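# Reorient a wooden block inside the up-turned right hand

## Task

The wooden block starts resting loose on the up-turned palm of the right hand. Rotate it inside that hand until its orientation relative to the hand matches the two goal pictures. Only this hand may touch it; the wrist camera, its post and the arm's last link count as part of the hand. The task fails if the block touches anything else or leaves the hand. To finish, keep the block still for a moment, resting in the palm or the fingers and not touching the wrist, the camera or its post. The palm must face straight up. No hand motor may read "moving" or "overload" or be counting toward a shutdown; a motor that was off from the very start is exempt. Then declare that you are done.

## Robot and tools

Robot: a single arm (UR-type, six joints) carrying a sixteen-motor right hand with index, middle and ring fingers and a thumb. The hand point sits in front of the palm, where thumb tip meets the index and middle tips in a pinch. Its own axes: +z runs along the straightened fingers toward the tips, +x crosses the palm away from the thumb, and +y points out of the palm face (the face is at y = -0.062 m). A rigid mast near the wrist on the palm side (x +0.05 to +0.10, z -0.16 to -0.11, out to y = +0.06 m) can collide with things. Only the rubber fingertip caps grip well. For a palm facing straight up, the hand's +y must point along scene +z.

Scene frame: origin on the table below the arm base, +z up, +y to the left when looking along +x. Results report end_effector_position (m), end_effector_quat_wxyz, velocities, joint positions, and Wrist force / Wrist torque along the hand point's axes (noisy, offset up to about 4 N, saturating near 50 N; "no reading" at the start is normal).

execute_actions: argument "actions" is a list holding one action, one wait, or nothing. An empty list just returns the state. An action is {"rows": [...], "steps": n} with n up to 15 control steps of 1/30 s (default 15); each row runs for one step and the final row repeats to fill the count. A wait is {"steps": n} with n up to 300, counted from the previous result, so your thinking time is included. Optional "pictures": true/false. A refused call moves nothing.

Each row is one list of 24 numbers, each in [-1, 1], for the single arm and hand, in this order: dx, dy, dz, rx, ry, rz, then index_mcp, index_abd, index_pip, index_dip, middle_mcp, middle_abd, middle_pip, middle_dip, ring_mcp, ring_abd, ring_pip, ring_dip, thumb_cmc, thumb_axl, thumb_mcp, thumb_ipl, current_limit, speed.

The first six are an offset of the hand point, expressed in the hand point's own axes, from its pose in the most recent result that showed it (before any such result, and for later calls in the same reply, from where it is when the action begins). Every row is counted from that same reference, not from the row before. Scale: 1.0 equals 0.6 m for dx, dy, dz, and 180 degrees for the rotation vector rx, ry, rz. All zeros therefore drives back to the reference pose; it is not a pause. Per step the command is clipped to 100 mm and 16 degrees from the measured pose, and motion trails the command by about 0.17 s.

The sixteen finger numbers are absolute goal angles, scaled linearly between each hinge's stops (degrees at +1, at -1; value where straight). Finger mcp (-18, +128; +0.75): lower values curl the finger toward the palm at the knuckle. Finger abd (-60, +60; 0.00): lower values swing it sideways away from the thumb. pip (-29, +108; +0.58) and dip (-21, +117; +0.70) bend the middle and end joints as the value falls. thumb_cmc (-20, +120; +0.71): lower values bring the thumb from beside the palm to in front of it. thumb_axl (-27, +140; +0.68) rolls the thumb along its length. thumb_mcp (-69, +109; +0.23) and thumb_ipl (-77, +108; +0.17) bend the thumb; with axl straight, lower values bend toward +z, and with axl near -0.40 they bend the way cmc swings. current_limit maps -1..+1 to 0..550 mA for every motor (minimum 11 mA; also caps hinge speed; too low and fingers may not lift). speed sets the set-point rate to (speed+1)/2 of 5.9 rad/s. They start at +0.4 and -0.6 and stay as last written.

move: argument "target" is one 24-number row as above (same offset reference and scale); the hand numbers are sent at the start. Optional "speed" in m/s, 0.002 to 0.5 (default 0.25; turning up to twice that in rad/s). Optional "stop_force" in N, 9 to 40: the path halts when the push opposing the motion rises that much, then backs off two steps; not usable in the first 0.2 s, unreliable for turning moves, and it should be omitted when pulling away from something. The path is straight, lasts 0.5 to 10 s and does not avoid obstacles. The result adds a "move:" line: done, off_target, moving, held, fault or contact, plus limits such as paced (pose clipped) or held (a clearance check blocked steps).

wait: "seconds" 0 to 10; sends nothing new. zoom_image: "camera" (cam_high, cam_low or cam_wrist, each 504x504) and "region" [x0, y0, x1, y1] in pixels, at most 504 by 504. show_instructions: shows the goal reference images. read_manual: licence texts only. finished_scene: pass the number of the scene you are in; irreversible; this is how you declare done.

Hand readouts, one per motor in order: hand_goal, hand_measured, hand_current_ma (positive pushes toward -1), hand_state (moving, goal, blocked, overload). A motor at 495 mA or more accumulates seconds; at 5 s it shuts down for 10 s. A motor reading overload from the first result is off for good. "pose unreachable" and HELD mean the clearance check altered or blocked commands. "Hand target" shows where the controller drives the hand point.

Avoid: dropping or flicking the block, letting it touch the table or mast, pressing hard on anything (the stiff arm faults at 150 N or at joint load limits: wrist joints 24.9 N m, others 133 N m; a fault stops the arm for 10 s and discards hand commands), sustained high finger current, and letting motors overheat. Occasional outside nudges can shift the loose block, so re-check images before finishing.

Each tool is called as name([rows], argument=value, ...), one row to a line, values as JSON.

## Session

show_instructions()

execute_actions(actions=[])

Reference images for this scene: goal picture from the wrist camera place, goal picture looking into the palm.

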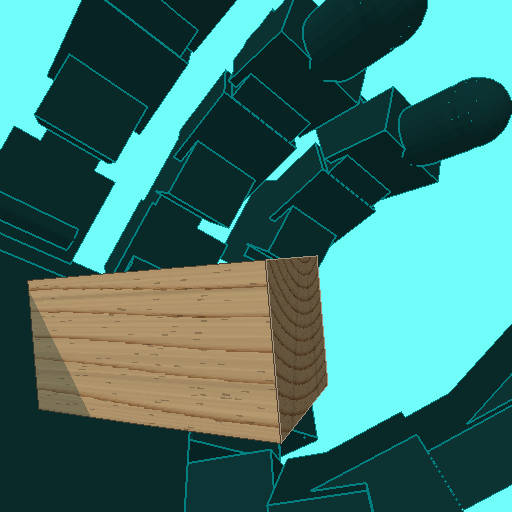

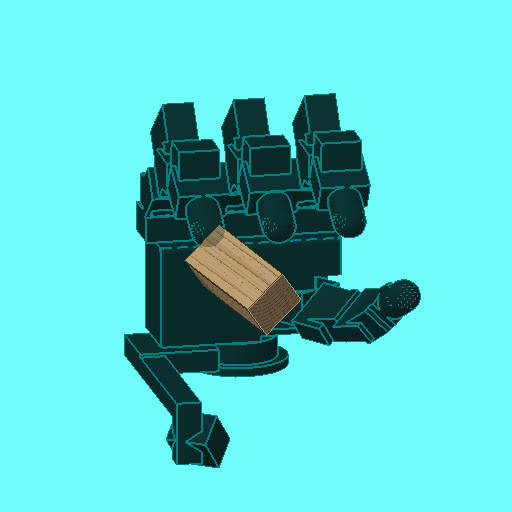

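Scene clock: 0.00 s of 4800.00 s.
end_effector_position=(+0.6158, +0.0446, +0.5061) hand_goal=(+0.046, +0.000, -0.008, +0.280, +0.046, +0.000, -0.008, +0.280, +0.046, +0.000, -0.008, +0.280, -0.104, +0.266, +0.032, -0.018) hand_measured=(+0.060, +0.000, -0.006, +0.282, +0.064, +0.000, -0.006, +0.282, +0.062, +0.000, -0.006, +0.282, -0.092, +0.270, +0.034, -0.016) hand_current_ma=(+82, +0, +13, +13, +92, +0, +15, +12, +84, +0, +13, +12, +65, +25, +11, +11) hand_state=(goal, goal, goal, goal, goal, goal, goal, goal, goal, goal, goal, goal, goal, goal, goal, goal) hand_current_limit=0.40 hand_speed=-0.60 end_effector_quat_wxyz=(+0.505, +0.475, +0.517, +0.501) end_effector_velocity=(-0.000, +0.000, -0.000) end_effector_angular_velocity=(-0.000, +0.000, +0.001)
Joint positions: [-0.159 -1.168  2.198 -4.185 -1.324 -0.042]
Joint velocities: [ 0.001  0.     0.    -0.     0.    -0.   ]
Motor temperatures (°C, as the motors report them): [29 28 28 36 35 33]
Wrist force (N, on the end effector, along its own x y z axes, offset not removed): no reading
Wrist torque (N m, same axes, about the end effector's origin, offset not removed): no reading
Hand target: +0.616, +0.045, +0.506; +0.505, +0.475, +0.517, +0.501

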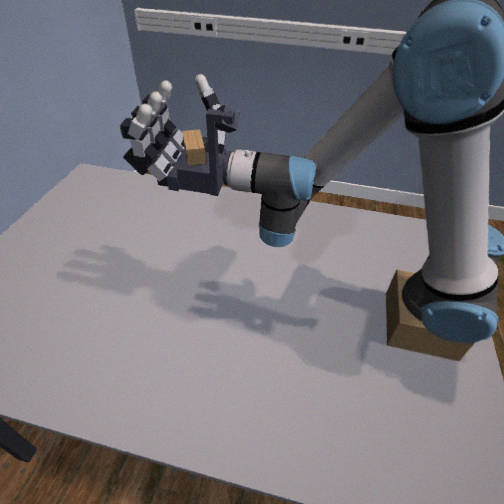

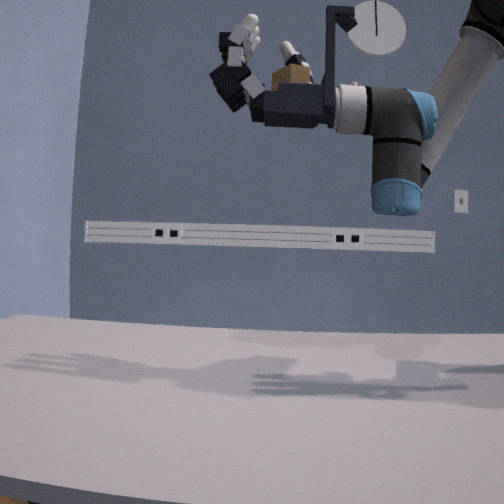

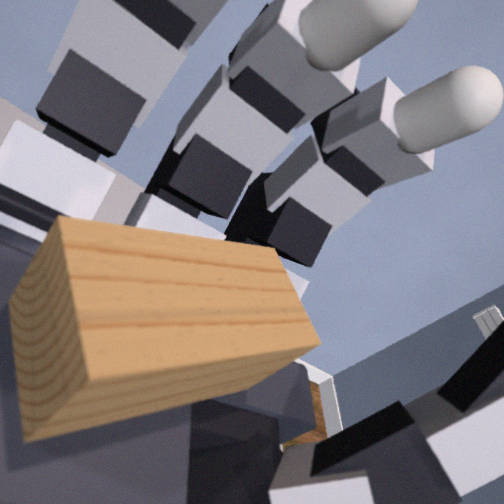

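move(target=[0,0,0,0.004,0,0.015,0.75,0,-0.3,-0.46,0.5,0,0,0.28,0.4,0,0,0.28,0.55,0.27,0.03,0,0.5,-0.5], speed=0.05)

move(target=[0,0,0,0,0,0,0.75,0.2,-0.95,-0.46,0.5,0,0,0.28,0.4,0,0,0.28,0.55,0.27,0.03,0,0.5,-0.5])

move(target=[0,0,0,0,0,0,0.25,0.35,-0.98,-0.35,0.5,0,0,0.28,0.4,0,0,0.28,0.55,0.27,0.03,0,0.5,-0.8])

move(target=[0,0,0,0,0,0,-0.1,0.4,-0.98,0,0.5,0,0,0.28,0.4,0,0,0.28,0.55,0.27,0.03,0,0.5,-0.8])

zoom_image(camera="cam_high", region=[90,60,270,210])

Scene clock: 22.43 s of 4800.00 s.
end_effector_position=(+0.6158, +0.0446, +0.5061) hand_goal=(+0.750, +0.000, -0.300, -0.460, +0.500, +0.000, +0.000, +0.280, +0.400, +0.000, +0.000, +0.280, +0.550, +0.270, +0.030, +0.000) hand_measured=(+0.758, +0.000, -0.296, -0.458, +0.510, +0.000, +0.000, +0.282, +0.408, +0.000, -0.002, +0.282, +0.558, +0.270, +0.032, -0.002) hand_current_ma=(+41, +0, +16, +12, +49, +0, -4, +12, +41, +0, -6, +12, +46, -1, +12, -10) hand_state=(goal, goal, goal, goal, goal, goal, goal, goal, goal, goal, goal, goal, goal, goal, goal, goal) hand_current_limit=0.50 hand_speed=-0.50 end_effector_quat_wxyz=(+0.491, +0.490, +0.509, +0.510) end_effector_velocity=(+0.000, -0.001, +0.000) end_effector_angular_velocity=(+0.006, +0.001, -0.001)
Joint positions: [-0.149 -1.181  2.201 -4.164 -1.335  0.001]
Joint velocities: [ 0.    -0.001 -0.     0.002 -0.001  0.005]
Motor temperatures (°C, as the motors report them): [29 28 28 36 35 33]
Wrist force (N, on the end effector, along its own x y z axes, offset not removed): [-1.8 0.0 -0.1]
Wrist torque (N m, same axes, about the end effector's origin, offset not removed): [-0.06 0.13 0.03]
Hand target: +0.616, +0.045, +0.506; +0.490, +0.490, +0.509, +0.510
Off the commanded pose: 0.000 m, 0 deg.
After step 90, 18.50 s passed at rest.
move: done

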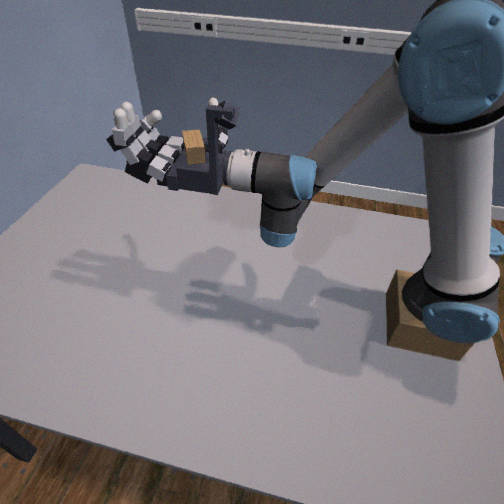

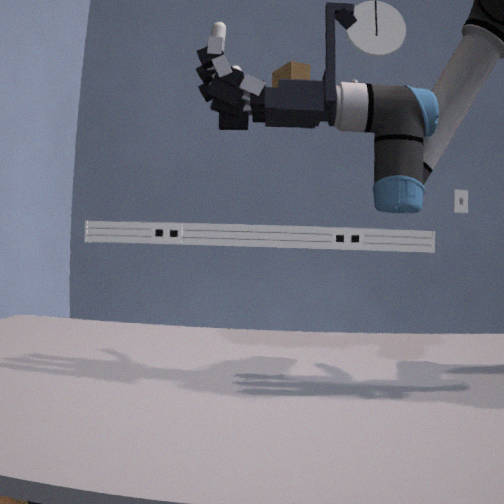

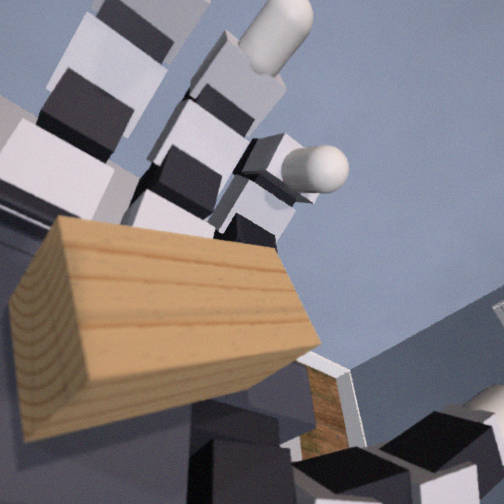

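Scene clock: 23.30 s of 4800.00 s.
end_effector_position=(+0.6158, +0.0446, +0.5061) hand_goal=(+0.750, +0.200, -0.950, -0.460, +0.500, +0.000, +0.000, +0.280, +0.400, +0.000, +0.000, +0.280, +0.550, +0.270, +0.030, +0.000) hand_measured=(+0.758, +0.196, -0.948, -0.458, +0.510, +0.000, +0.000, +0.282, +0.408, +0.000, -0.002, +0.282, +0.558, +0.270, +0.032, -0.002) hand_current_ma=(+42, -14, +9, +11, +49, +0, -4, +12, +41, +0, -6, +12, +46, -1, +12, -10) hand_state=(goal, goal, goal, goal, goal, goal, goal, goal, goal, goal, goal, goal, goal, goal, goal, goal) hand_current_limit=0.50 hand_speed=-0.50 end_effector_quat_wxyz=(+0.491, +0.490, +0.509, +0.510) end_effector_velocity=(-0.000, -0.000, -0.000) end_effector_angular_velocity=(-0.000, +0.001, -0.000)
Joint positions: [-0.149 -1.181  2.201 -4.164 -1.335  0.001]
Joint velocities: [-0. -0.  0.  0. -0. -0.]
Motor temperatures (°C, as the motors report them): [29 28 28 36 35 33]
Wrist force (N, on the end effector, along its own x y z axes, offset not removed): [-0.7 -0.8 -1.2]
Wrist torque (N m, same axes, about the end effector's origin, offset not removed): [-0.10 -0.03 0.10]
Hand target: +0.616, +0.045, +0.506; +0.491, +0.490, +0.509, +0.510
Off the commanded pose: 0.000 m, 0 deg.
move: done

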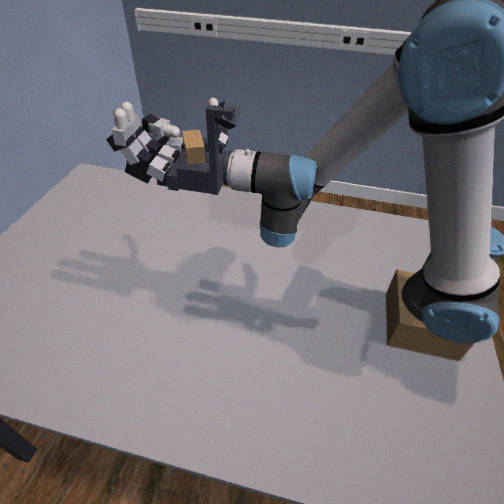

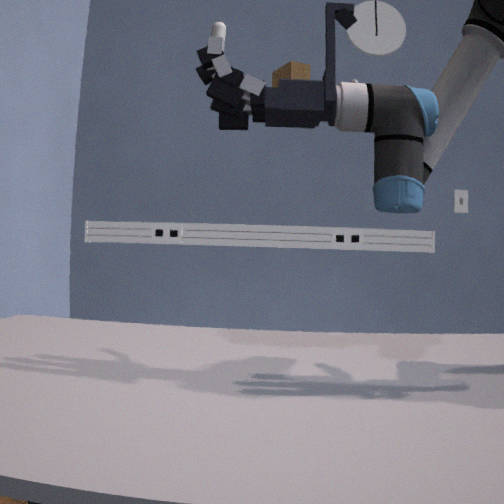

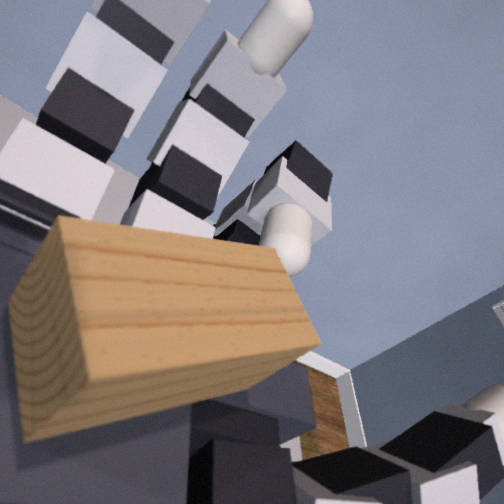

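Scene clock: 24.63 s of 4800.00 s.
end_effector_position=(+0.6158, +0.0446, +0.5061) hand_goal=(+0.250, +0.350, -0.980, -0.350, +0.500, +0.000, +0.000, +0.280, +0.400, +0.000, +0.000, +0.280, +0.550, +0.270, +0.030, +0.000) hand_measured=(+0.264, +0.348, -0.980, -0.354, +0.510, +0.000, +0.000, +0.282, +0.408, +0.000, -0.002, +0.282, +0.558, +0.270, +0.032, -0.002) hand_current_ma=(+75, -13, +2, -20, +49, +0, -4, +12, +41, +0, -6, +12, +46, -1, +12, -10) hand_state=(goal, goal, goal, goal, goal, goal, goal, goal, goal, goal, goal, goal, goal, goal, goal, goal) hand_current_limit=0.50 hand_speed=-0.80 end_effector_quat_wxyz=(+0.491, +0.490, +0.509, +0.510) end_effector_velocity=(+0.000, -0.000, +0.000) end_effector_angular_velocity=(-0.000, -0.001, -0.000)
Joint positions: [-0.149 -1.181  2.201 -4.164 -1.335  0.001]
Joint velocities: [-0. -0. -0. -0. -0. -0.]
Motor temperatures (°C, as the motors report them): [29 28 28 36 35 33]
Wrist force (N, on the end effector, along its own x y z axes, offset not removed): [-1.6 -1.1 0.4]
Wrist torque (N m, same axes, about the end effector's origin, offset not removed): [-0.25 0.05 0.04]
Hand target: +0.616, +0.045, +0.506; +0.491, +0.490, +0.509, +0.510
Off the commanded pose: 0.000 m, 0 deg.
move: done

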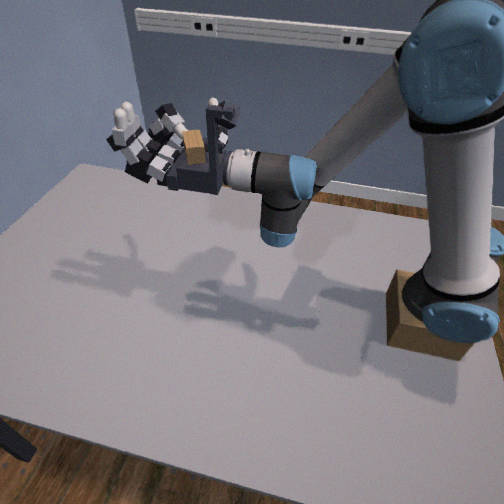

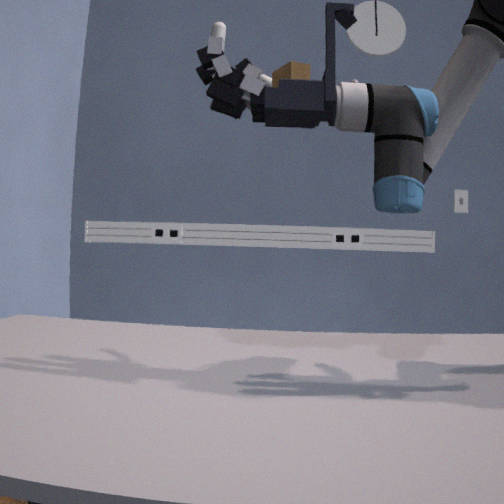

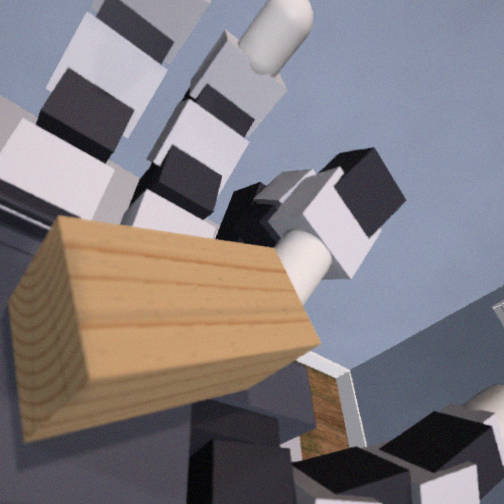

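Scene clock: 25.67 s of 4800.00 s.
end_effector_position=(+0.6158, +0.0446, +0.5061) hand_goal=(-0.100, +0.400, -0.980, +0.000, +0.500, +0.000, +0.000, +0.280, +0.400, +0.000, +0.000, +0.280, +0.550, +0.270, +0.030, +0.000) hand_measured=(-0.092, +0.398, -0.980, -0.004, +0.510, +0.000, +0.000, +0.282, +0.408, +0.000, -0.002, +0.282, +0.558, +0.270, +0.032, -0.002) hand_current_ma=(+45, -13, +0, -19, +49, +0, -4, +12, +41, +0, -6, +12, +46, -1, +12, -10) hand_state=(goal, goal, goal, goal, goal, goal, goal, goal, goal, goal, goal, goal, goal, goal, goal, goal) hand_current_limit=0.50 hand_speed=-0.80 end_effector_quat_wxyz=(+0.491, +0.490, +0.509, +0.510) end_effector_velocity=(+0.000, -0.000, +0.001) end_effector_angular_velocity=(-0.000, -0.002, -0.001)
Joint positions: [-0.149 -1.181  2.201 -4.164 -1.335  0.001]
Joint velocities: [-0.001  0.    -0.002 -0.    -0.    -0.   ]
Motor temperatures (°C, as the motors report them): [29 28 28 36 35 33]
Wrist force (N, on the end effector, along its own x y z axes, offset not removed): [-1.9 -0.7 -0.9]
Wrist torque (N m, same axes, about the end effector's origin, offset not removed): [-0.09 0.15 -0.01]
Hand target: +0.616, +0.045, +0.506; +0.491, +0.490, +0.509, +0.510
Off the commanded pose: 0.000 m, 0 deg.
move: done

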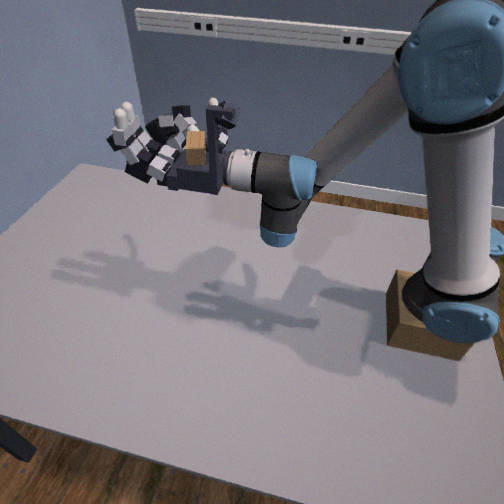

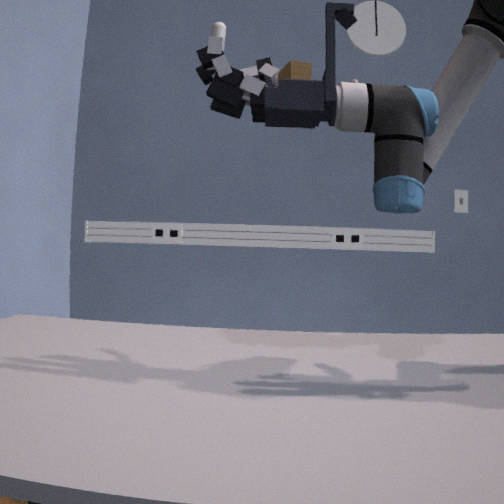

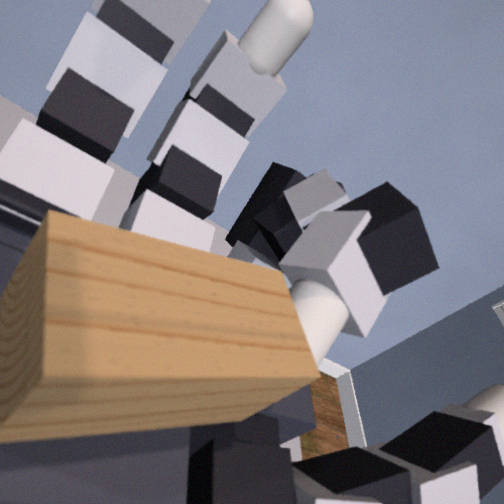

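Region (90, 60, 270, 210) of cam_high's 504x504 image, scaled by 2.800, with more detail than that image has.

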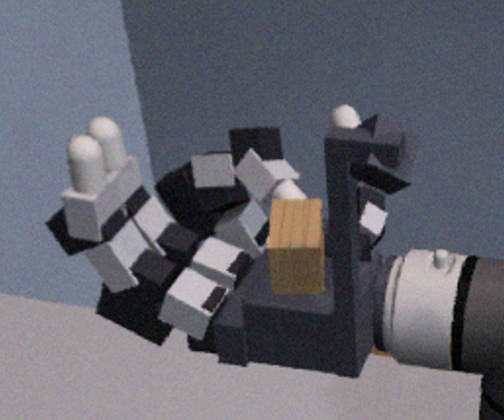

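move(target=[0,0,0,0.175,0,0.01,0.1,0.2,-0.3,0.2,0.1,0,-0.3,0.2,0.1,0,-0.3,0.2,0.43,0.5,-0.3,-0.5,0.5,-0.6], speed=0.12)

move(target=[0,0,0,-0.175,0,-0.01,0.1,0.2,-0.3,0.2,0.1,0,-0.3,0.2,0.1,0,-0.3,0.2,0.43,0.5,-0.3,-0.5,0.5,-0.6], speed=0.15)

move(target=[0,0,0,0,0,0,0.75,0,0.2,0.4,0.3,0,0.2,0.4,0.5,0.3,-1,-0.55,0.43,0.47,-0.4,-0.8,0.5,-0.6])

zoom_image(camera="cam_high", region=[90,60,270,210])

Scene clock: 36.63 s of 4800.00 s.
end_effector_position=(+0.6154, +0.0447, +0.5058) hand_goal=(+0.100, +0.200, -0.300, +0.200, +0.100, +0.000, -0.300, +0.200, +0.100, +0.000, -0.300, +0.200, +0.430, +0.500, -0.300, -0.500) hand_measured=(+0.106, +0.204, -0.302, +0.196, +0.118, +0.000, -0.298, +0.202, +0.116, +0.000, -0.298, +0.202, +0.444, +0.502, -0.300, -0.498) hand_current_ma=(+38, +17, -10, -17, +98, +0, +11, +12, +86, +0, +10, +11, +79, +16, +2, +11) hand_state=(goal, goal, goal, goal, goal, goal, goal, goal, goal, goal, goal, goal, goal, goal, goal, goal) hand_current_limit=0.50 hand_speed=-0.60 end_effector_quat_wxyz=(+0.332, +0.613, +0.620, +0.361) end_effector_velocity=(+0.000, -0.000, -0.000) end_effector_angular_velocity=(+0.001, +0.019, -0.000)
Joint positions: [-0.154 -1.627  2.217 -3.171 -1.357 -0.097]
Joint velocities: [-0.    -0.009 -0.007  0.035 -0.001 -0.003]
Motor temperatures (°C, as the motors report them): [29 28 28 36 35 33]
Wrist force (N, on the end effector, along its own x y z axes, offset not removed): [-1.4 -0.3 0.6]
Wrist torque (N m, same axes, about the end effector's origin, offset not removed): [-0.05 -0.07 0.02]
Hand target: +0.615, +0.045, +0.506; +0.331, +0.613, +0.620, +0.360
Off the commanded pose: 0.000 m, 0 deg.
After step 90, 5.20 s passed at rest.
move: done

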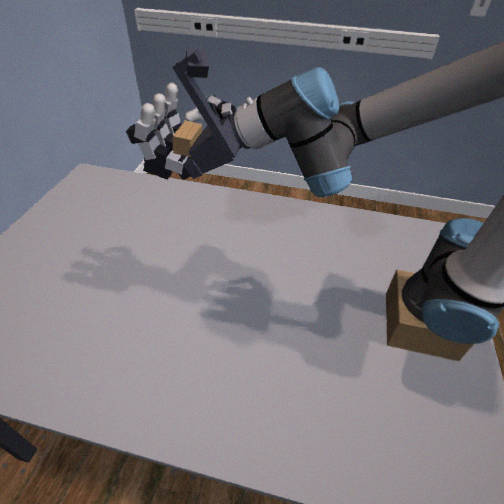

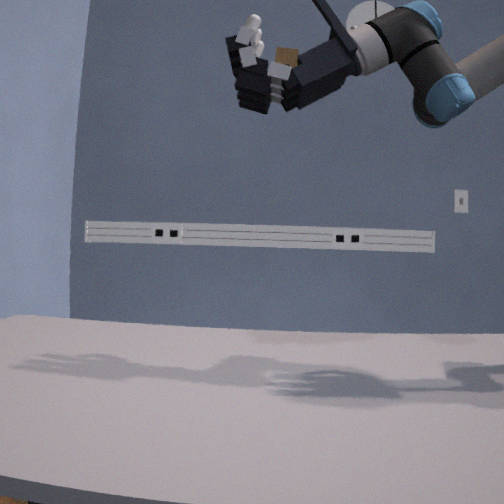

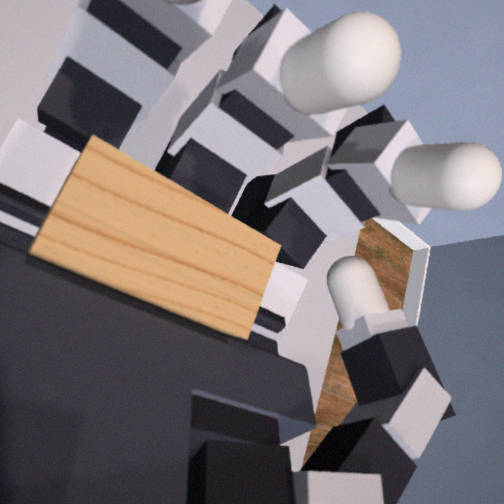

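Scene clock: 38.97 s of 4800.00 s.
end_effector_position=(+0.6157, +0.0446, +0.5060) hand_goal=(+0.100, +0.200, -0.300, +0.200, +0.100, +0.000, -0.300, +0.200, +0.100, +0.000, -0.300, +0.200, +0.430, +0.500, -0.300, -0.500) hand_measured=(+0.106, +0.204, -0.302, +0.196, +0.116, +0.000, -0.298, +0.202, +0.116, +0.000, -0.298, +0.202, +0.444, +0.502, -0.300, -0.498) hand_current_ma=(+39, +17, -10, -17, +91, +0, +10, +12, +85, +0, +9, +11, +78, +16, +2, +10) hand_state=(goal, goal, goal, goal, goal, goal, goal, goal, goal, goal, goal, goal, goal, goal, goal, goal) hand_current_limit=0.50 hand_speed=-0.60 end_effector_quat_wxyz=(+0.491, +0.490, +0.509, +0.510) end_effector_velocity=(+0.000, -0.000, +0.001) end_effector_angular_velocity=(-0.001, -0.017, -0.001)
Joint positions: [-0.149 -1.181  2.202 -4.164 -1.335  0.001]
Joint velocities: [ 0.     0.014 -0.008 -0.023 -0.001  0.003]
Motor temperatures (°C, as the motors report them): [29 28 28 36 35 33]
Wrist force (N, on the end effector, along its own x y z axes, offset not removed): [-1.3 -0.3 -2.0]
Wrist torque (N m, same axes, about the end effector's origin, offset not removed): [0.06 -0.04 0.04]
Hand target: +0.616, +0.045, +0.506; +0.491, +0.490, +0.508, +0.510
Off the commanded pose: 0.000 m, 0 deg.
move: done

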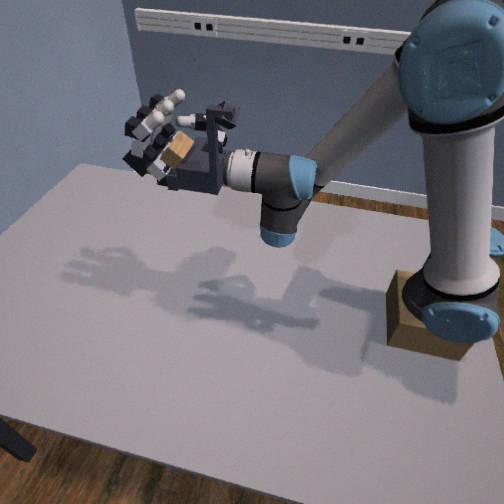

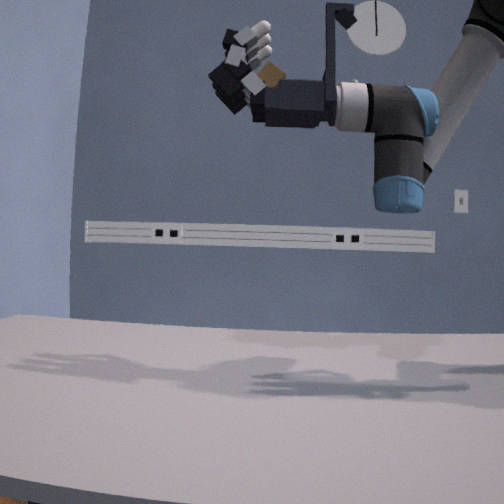

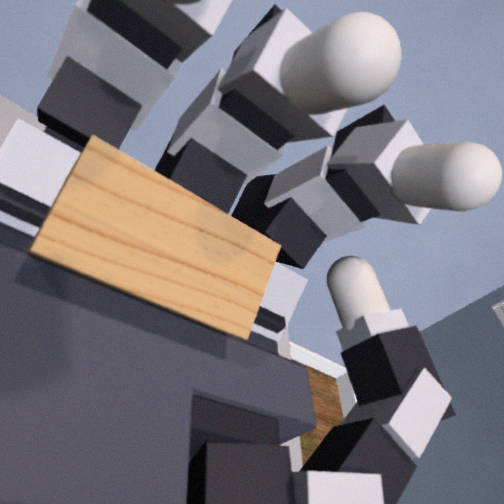

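Scene clock: 40.03 s of 4800.00 s.
end_effector_position=(+0.6156, +0.0447, +0.5060) hand_goal=(+0.750, +0.000, +0.200, +0.400, +0.300, +0.000, +0.200, +0.400, +0.500, +0.300, -1.000, -0.550, +0.430, +0.470, -0.400, -0.800) hand_measured=(+0.758, +0.004, +0.200, +0.398, +0.308, +0.000, +0.198, +0.398, +0.506, +0.296, -1.000, -0.548, +0.444, +0.480, -0.400, -0.798) hand_current_ma=(+50, +14, +3, -12, +45, +0, -6, -13, +28, -15, +5, +11, +72, +67, +6, +10) hand_state=(goal, goal, goal, goal, goal, goal, goal, goal, goal, goal, goal, goal, goal, goal, goal, goal) hand_current_limit=0.50 hand_speed=-0.60 end_effector_quat_wxyz=(+0.491, +0.490, +0.509, +0.510) end_effector_velocity=(+0.000, +0.000, -0.000) end_effector_angular_velocity=(-0.000, +0.000, +0.000)
Joint positions: [-0.149 -1.181  2.202 -4.164 -1.335  0.001]
Joint velocities: [ 0.  0. -0.  0. -0. -0.]
Motor temperatures (°C, as the motors report them): [29 28 28 36 35 33]
Wrist force (N, on the end effector, along its own x y z axes, offset not removed): [-1.2 -1.8 0.2]
Wrist torque (N m, same axes, about the end effector's origin, offset not removed): [-0.28 -0.02 0.02]
Hand target: +0.616, +0.045, +0.506; +0.491, +0.490, +0.509, +0.510
Off the commanded pose: 0.000 m, 0 deg.
move: done

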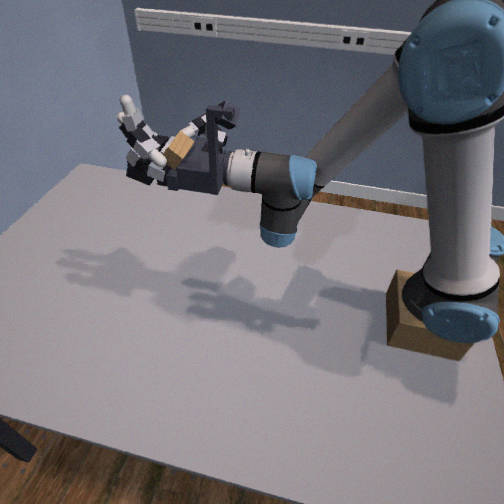

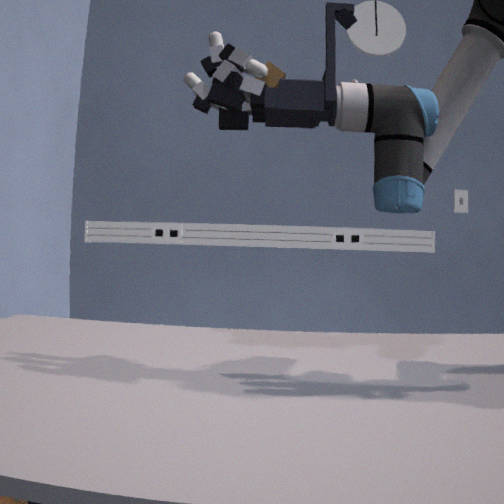

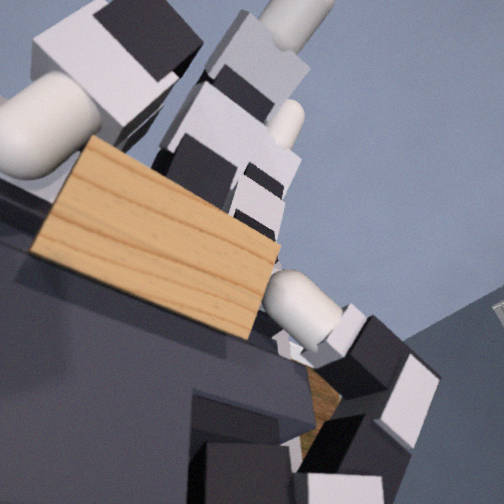

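Region (90, 60, 270, 210) of cam_high's 504x504 image, scaled by 2.800, with more detail than that image has.

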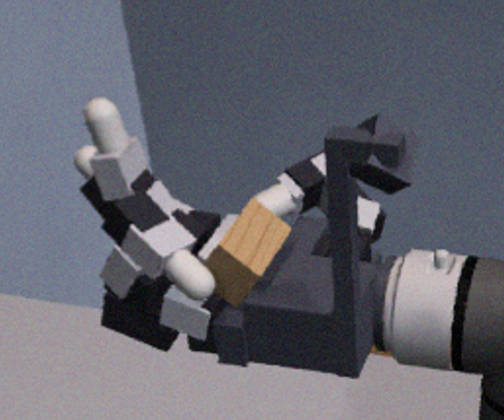

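move(target=[0,0,0,0,0,0,0.75,0,0.2,0.4,0.3,0,0.2,0.4,0.44,-0.2,-1,-0.52,0.43,0.47,-0.53,-0.7,0.6,-0.85])

move(target=[0,0,0,0,0,0,0.75,0,0.2,0.4,0.3,0,0.2,0.4,0.44,-0.3,-1,-0.52,0.43,0.27,-0.55,-0.7,0.6,-0.85])

zoom_image(camera="cam_high", region=[90,60,270,210])

Scene clock: 47.70 s of 4800.00 s.
end_effector_position=(+0.6157, +0.0446, +0.5060) hand_goal=(+0.750, +0.000, +0.200, +0.400, +0.300, +0.000, +0.200, +0.400, +0.440, -0.200, -1.000, -0.520, +0.430, +0.470, -0.530, -0.700) hand_measured=(+0.758, +0.004, +0.200, +0.398, +0.308, +0.000, +0.198, +0.398, +0.456, -0.102, -1.000, -0.522, +0.454, +0.488, -0.480, -0.684) hand_current_ma=(+50, +14, +3, -12, +45, +0, -6, -13, +90, +431, +1, -8, +128, +121, +323, +107) hand_state=(goal, goal, goal, goal, goal, goal, goal, goal, goal, blocked, goal, goal, blocked, goal, blocked, goal) hand_current_limit=0.60 hand_speed=-0.85 end_effector_quat_wxyz=(+0.491, +0.490, +0.509, +0.510) end_effector_velocity=(+0.000, +0.000, +0.000) end_effector_angular_velocity=(+0.000, -0.000, +0.001)
Joint positions: [-0.149 -1.181  2.202 -4.164 -1.335  0.001]
Joint velocities: [ 0.001 -0.    -0.001  0.001  0.     0.   ]
Motor temperatures (°C, as the motors report them): [29 28 28 36 35 33]
Wrist force (N, on the end effector, along its own x y z axes, offset not removed): [-1.3 -1.3 0.2]
Wrist torque (N m, same axes, about the end effector's origin, offset not removed): [-0.19 -0.06 0.00]
Hand target: +0.616, +0.045, +0.506; +0.491, +0.490, +0.509, +0.510
Off the commanded pose: 0.000 m, 0 deg.
After step 90, 3.03 s passed at rest.
move: done

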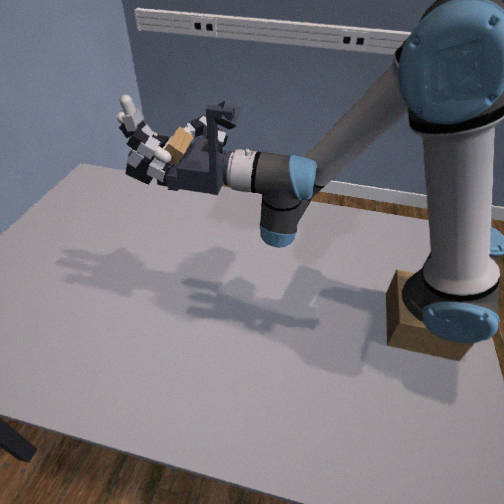

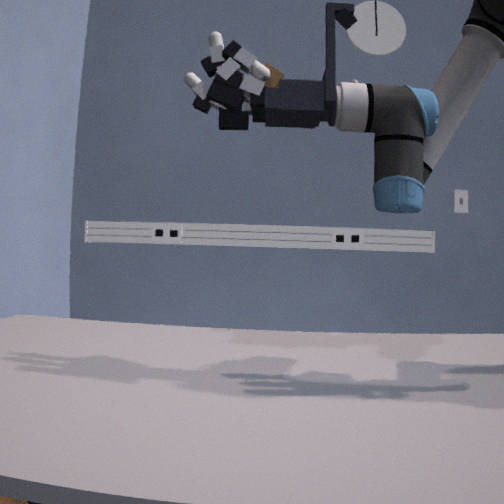

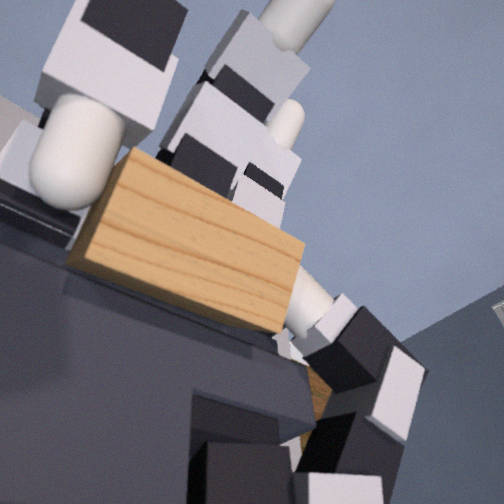

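Scene clock: 48.90 s of 4800.00 s.
end_effector_position=(+0.6157, +0.0446, +0.5060) hand_goal=(+0.750, +0.000, +0.200, +0.400, +0.300, +0.000, +0.200, +0.400, +0.440, -0.300, -1.000, -0.520, +0.430, +0.270, -0.550, -0.700) hand_measured=(+0.758, +0.004, +0.200, +0.398, +0.308, +0.000, +0.198, +0.398, +0.454, -0.104, -1.000, -0.530, +0.478, +0.290, -0.460, -0.678) hand_current_ma=(+50, +14, +3, -12, +45, +0, -6, -13, +79, +440, +1, -53, +265, +141, +440, +158) hand_state=(goal, goal, goal, goal, goal, goal, goal, goal, goal, blocked, goal, goal, blocked, blocked, blocked, blocked) hand_current_limit=0.60 hand_speed=-0.85 end_effector_quat_wxyz=(+0.491, +0.490, +0.509, +0.510) end_effector_velocity=(+0.000, -0.001, -0.001) end_effector_angular_velocity=(+0.000, +0.002, -0.001)
Joint positions: [-0.149 -1.181  2.202 -4.164 -1.335  0.001]
Joint velocities: [-0.001 -0.     0.001  0.001  0.    -0.   ]
Motor temperatures (°C, as the motors report them): [29 28 28 36 35 33]
Wrist force (N, on the end effector, along its own x y z axes, offset not removed): [-3.3 -0.3 -1.5]
Wrist torque (N m, same axes, about the end effector's origin, offset not removed): [0.04 0.25 -0.13]
Hand target: +0.616, +0.045, +0.506; +0.491, +0.490, +0.509, +0.510
Off the commanded pose: 0.000 m, 0 deg.
move: done

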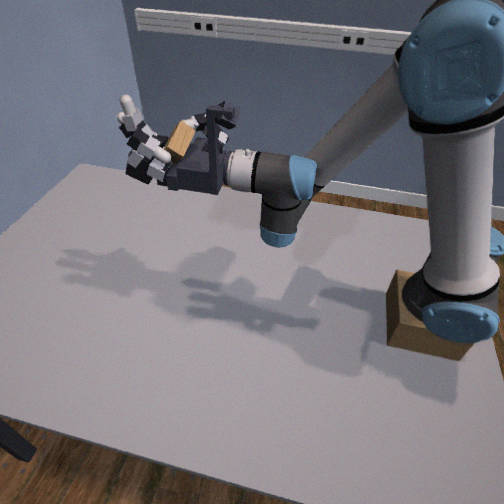

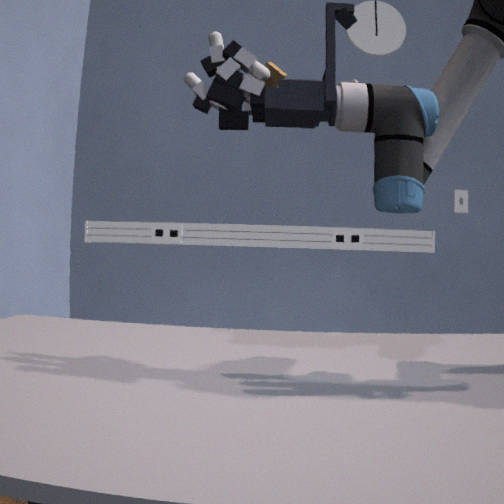

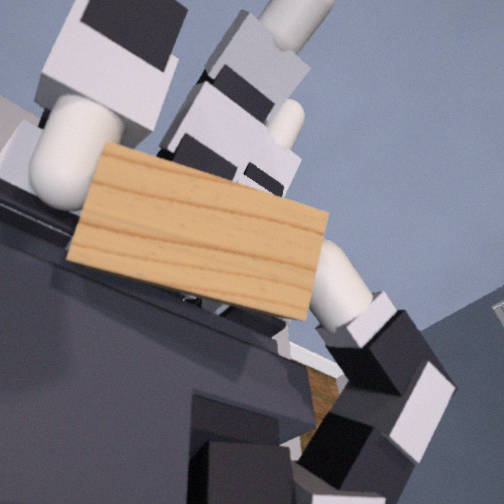

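Region (90, 60, 270, 210) of cam_high's 504x504 image, scaled by 2.800, with more detail than that image has.

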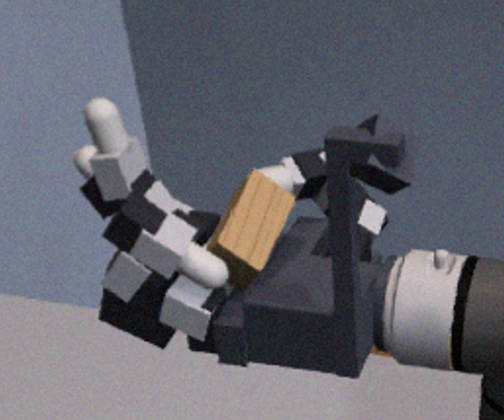

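execute_actions([
  {"rows":[[0,0,0,0,0,0,0.75,0,0.2,0.4,0.3,0,0.2,0.4,0.44,-0.2,-1,-0.55,0.33,0.24,-0.43,-0.66,0.6,-0.85]],"steps":15},
], pictures=false)

move(target=[0,0,0,0,0,0,0.75,0,0.2,0.4,0.3,0,0.2,0.4,0.44,-0.22,-1,-0.57,0.18,0.19,-0.35,-0.6,0.6,-0.85])

move(target=[0,0,0,0,0,0,0.75,0,0.2,0.4,0.3,0,0.2,0.4,0.44,-0.25,-1,-0.59,0.02,0.16,-0.26,-0.54,0.6,-0.85])

zoom_image(camera="cam_high", region=[90,60,270,210])

Scene clock: 61.50 s of 4800.00 s.
end_effector_position=(+0.6157, +0.0446, +0.5060) hand_goal=(+0.750, +0.000, +0.200, +0.400, +0.300, +0.000, +0.200, +0.400, +0.440, -0.200, -1.000, -0.550, +0.330, +0.240, -0.430, -0.660) hand_measured=(+0.758, +0.004, +0.200, +0.398, +0.308, +0.000, +0.198, +0.398, +0.454, -0.162, -1.000, -0.556, +0.388, +0.252, -0.406, -0.652) hand_current_ma=(+50, +14, +3, -12, +45, +0, -6, -13, +79, +171, +1, -33, +305, +85, +168, +63) hand_state=(goal, goal, goal, goal, goal, goal, goal, goal, goal, blocked, goal, goal, moving, goal, moving, goal) hand_current_limit=0.60 hand_speed=-0.85 end_effector_quat_wxyz=(+0.491, +0.490, +0.509, +0.510) end_effector_velocity=(+0.000, +0.001, -0.000) end_effector_angular_velocity=(+0.000, +0.001, +0.001)
Joint positions: [-0.149 -1.181  2.202 -4.164 -1.335  0.001]
Joint velocities: [ 0.001  0.001 -0.001  0.001  0.     0.   ]
Motor temperatures (°C, as the motors report them): [29 28 28 36 35 33]
Wrist force (N, on the end effector, along its own x y z axes, offset not removed): [-1.0 -0.3 -0.2]
Wrist torque (N m, same axes, about the end effector's origin, offset not removed): [-0.04 -0.04 0.05]
Hand target: +0.616, +0.045, +0.506; +0.491, +0.490, +0.509, +0.510
Off the commanded pose: 0.000 m, 0 deg.
Steps of this call (steps 1 to 90: nothing new was sent; then 9.10 s passed at rest; steps 91 to 105: all 15 steps of this action). Readings (end_effector_position | what the end effector reports):
91: (+0.6157, +0.0446, +0.5060) | hand_goal=(+0.750, +0.000, +0.200, +0.400, +0.300, +0.000, +0.200, +0.400, +0.440, -0.200, -1.000, -0.550, +0.330, +0.240, -0.430, -0.660) hand_measured=(+0.758, +0.004, +0.200, +0.398, +0.308, +0.000, +0.198, +0.398, +0.454, -0.104, -1.000, -0.530, +0.478, +0.290, -0.460, -0.678) hand_current_ma=(+50, +14, +3, -12, +45, +0, -6, -13, +79, +440, +1, -54, +265, +140, +440, +158) hand_state=(goal, goal, goal, goal, goal, goal, goal, goal, goal, moving, goal, moving, moving, moving, moving, moving) hand_current_limit=0.60 hand_speed=-0.85
92: (+0.6157, +0.0446, +0.5060) | hand_goal=(+0.750, +0.000, +0.200, +0.400, +0.300, +0.000, +0.200, +0.400, +0.440, -0.200, -1.000, -0.550, +0.330, +0.240, -0.430, -0.660) hand_measured=(+0.758, +0.004, +0.200, +0.398, +0.308, +0.000, +0.198, +0.398, +0.454, -0.104, -1.000, -0.530, +0.478, +0.290, -0.460, -0.678) hand_current_ma=(+50, +14, +3, -12, +45, +0, -6, -13, +79, +425, +1, -21, +332, +177, +396, +114) hand_state=(goal, goal, goal, goal, goal, goal, goal, goal, goal, moving, goal, moving, moving, moving, moving, moving) hand_current_limit=0.60 hand_speed=-0.85
94: (+0.6157, +0.0446, +0.5060) | hand_goal=(+0.750, +0.000, +0.200, +0.400, +0.300, +0.000, +0.200, +0.400, +0.440, -0.200, -1.000, -0.550, +0.330, +0.240, -0.430, -0.660) hand_measured=(+0.758, +0.004, +0.200, +0.398, +0.308, +0.000, +0.198, +0.398, +0.454, -0.116, -1.000, -0.548, +0.478, +0.272, -0.456, -0.668) hand_current_ma=(+50, +14, +3, -12, +45, +0, -6, -13, +79, +316, +1, -42, +440, +122, +287, +79) hand_state=(goal, goal, goal, goal, goal, goal, goal, goal, goal, moving, goal, moving, moving, moving, moving, moving) hand_current_limit=0.60 hand_speed=-0.85
98: (+0.6157, +0.0446, +0.5060) | hand_goal=(+0.750, +0.000, +0.200, +0.400, +0.300, +0.000, +0.200, +0.400, +0.440, -0.200, -1.000, -0.550, +0.330, +0.240, -0.430, -0.660) hand_measured=(+0.758, +0.004, +0.200, +0.398, +0.308, +0.000, +0.198, +0.398, +0.454, -0.148, -1.000, -0.556, +0.454, +0.252, -0.442, -0.652) hand_current_ma=(+50, +14, +3, -12, +45, +0, -6, -13, +79, +203, +1, -33, +345, +83, +177, +63) hand_state=(goal, goal, goal, goal, goal, goal, goal, goal, goal, moving, goal, goal, moving, moving, moving, moving) hand_current_limit=0.60 hand_speed=-0.85
105: the state above

Scene clock: 62.40 s of 4800.00 s.
end_effector_position=(+0.6157, +0.0446, +0.5060) hand_goal=(+0.750, +0.000, +0.200, +0.400, +0.300, +0.000, +0.200, +0.400, +0.440, -0.220, -1.000, -0.570, +0.180, +0.190, -0.350, -0.600) hand_measured=(+0.758, +0.004, +0.200, +0.398, +0.308, +0.000, +0.198, +0.398, +0.454, -0.202, -1.000, -0.574, +0.226, +0.202, -0.334, -0.596) hand_current_ma=(+50, +14, +3, -12, +45, +0, -6, -13, +79, +79, +1, -17, +254, +78, +106, +30) hand_state=(goal, goal, goal, goal, goal, goal, goal, goal, goal, goal, goal, goal, blocked, goal, goal, goal) hand_current_limit=0.60 hand_speed=-0.85 end_effector_quat_wxyz=(+0.491, +0.490, +0.509, +0.510) end_effector_velocity=(+0.001, +0.000, +0.000) end_effector_angular_velocity=(-0.000, +0.000, +0.000)
Joint positions: [-0.149 -1.181  2.202 -4.164 -1.335  0.001]
Joint velocities: [ 0.     0.    -0.002  0.002  0.    -0.   ]
Motor temperatures (°C, as the motors report them): [29 28 28 36 35 33]
Wrist force (N, on the end effector, along its own x y z axes, offset not removed): [-1.5 -1.4 -1.3]
Wrist torque (N m, same axes, about the end effector's origin, offset not removed): [-0.10 0.05 -0.11]
Hand target: +0.616, +0.045, +0.506; +0.491, +0.490, +0.509, +0.510
Off the commanded pose: 0.000 m, 0 deg.
move: done

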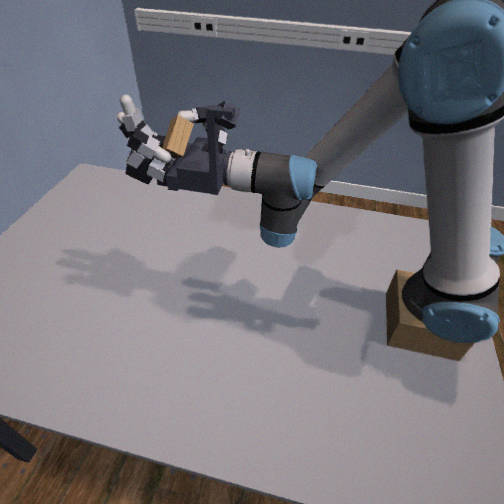

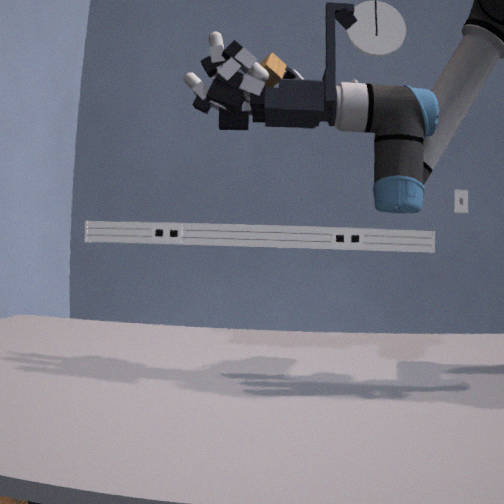

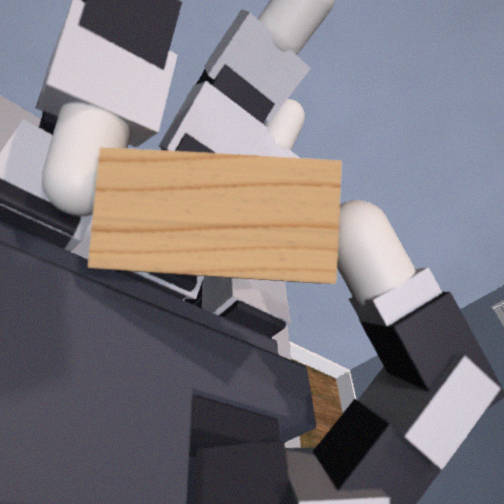

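Scene clock: 63.10 s of 4800.00 s.
end_effector_position=(+0.6157, +0.0446, +0.5060) hand_goal=(+0.750, +0.000, +0.200, +0.400, +0.300, +0.000, +0.200, +0.400, +0.440, -0.250, -1.000, -0.590, +0.020, +0.160, -0.260, -0.540) hand_measured=(+0.760, +0.002, +0.200, +0.398, +0.308, +0.000, +0.200, +0.398, +0.454, -0.246, -1.000, -0.592, +0.028, +0.166, -0.266, -0.544) hand_current_ma=(+53, +14, +3, -12, +48, +0, -5, -13, +78, +15, +1, -6, +44, +42, -40, -27) hand_state=(goal, goal, goal, goal, goal, goal, goal, goal, goal, goal, goal, goal, goal, goal, goal, goal) hand_current_limit=0.60 hand_speed=-0.85 end_effector_quat_wxyz=(+0.491, +0.490, +0.509, +0.510) end_effector_velocity=(-0.000, +0.000, +0.000) end_effector_angular_velocity=(+0.000, -0.000, +0.001)
Joint positions: [-0.149 -1.181  2.202 -4.164 -1.335  0.001]
Joint velocities: [ 0.001 -0.001  0.001 -0.    -0.     0.   ]
Motor temperatures (°C, as the motors report them): [29 28 28 36 35 33]
Wrist force (N, on the end effector, along its own x y z axes, offset not removed): [-0.4 -2.5 -0.2]
Wrist torque (N m, same axes, about the end effector's origin, offset not removed): [-0.36 -0.14 0.02]
Hand target: +0.616, +0.045, +0.506; +0.491, +0.490, +0.509, +0.510
Off the commanded pose: 0.000 m, 0 deg.
move: done

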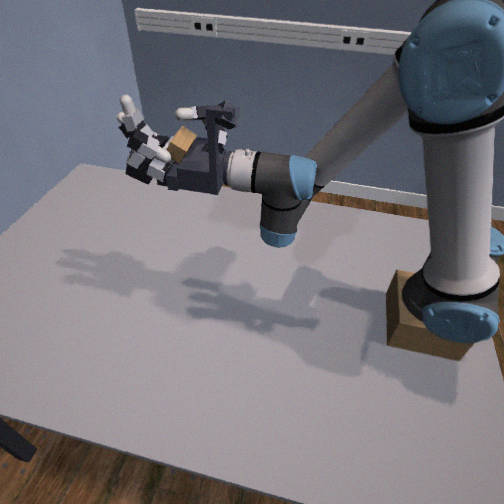

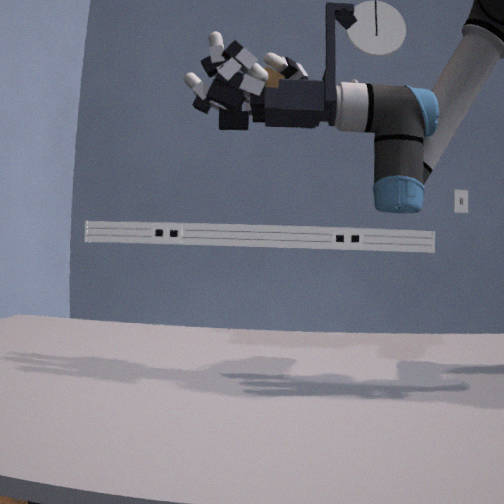

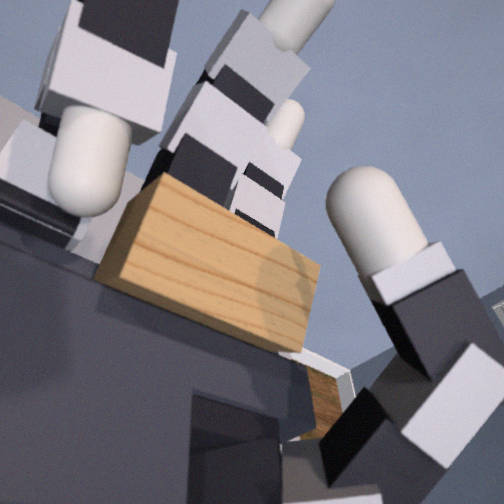

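Region (90, 60, 270, 210) of cam_high's 504x504 image, scaled by 2.800, with more detail than that image has.

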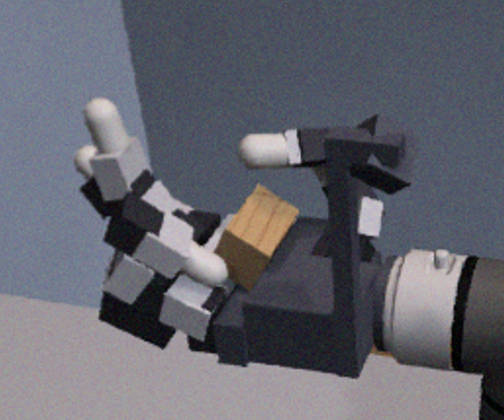

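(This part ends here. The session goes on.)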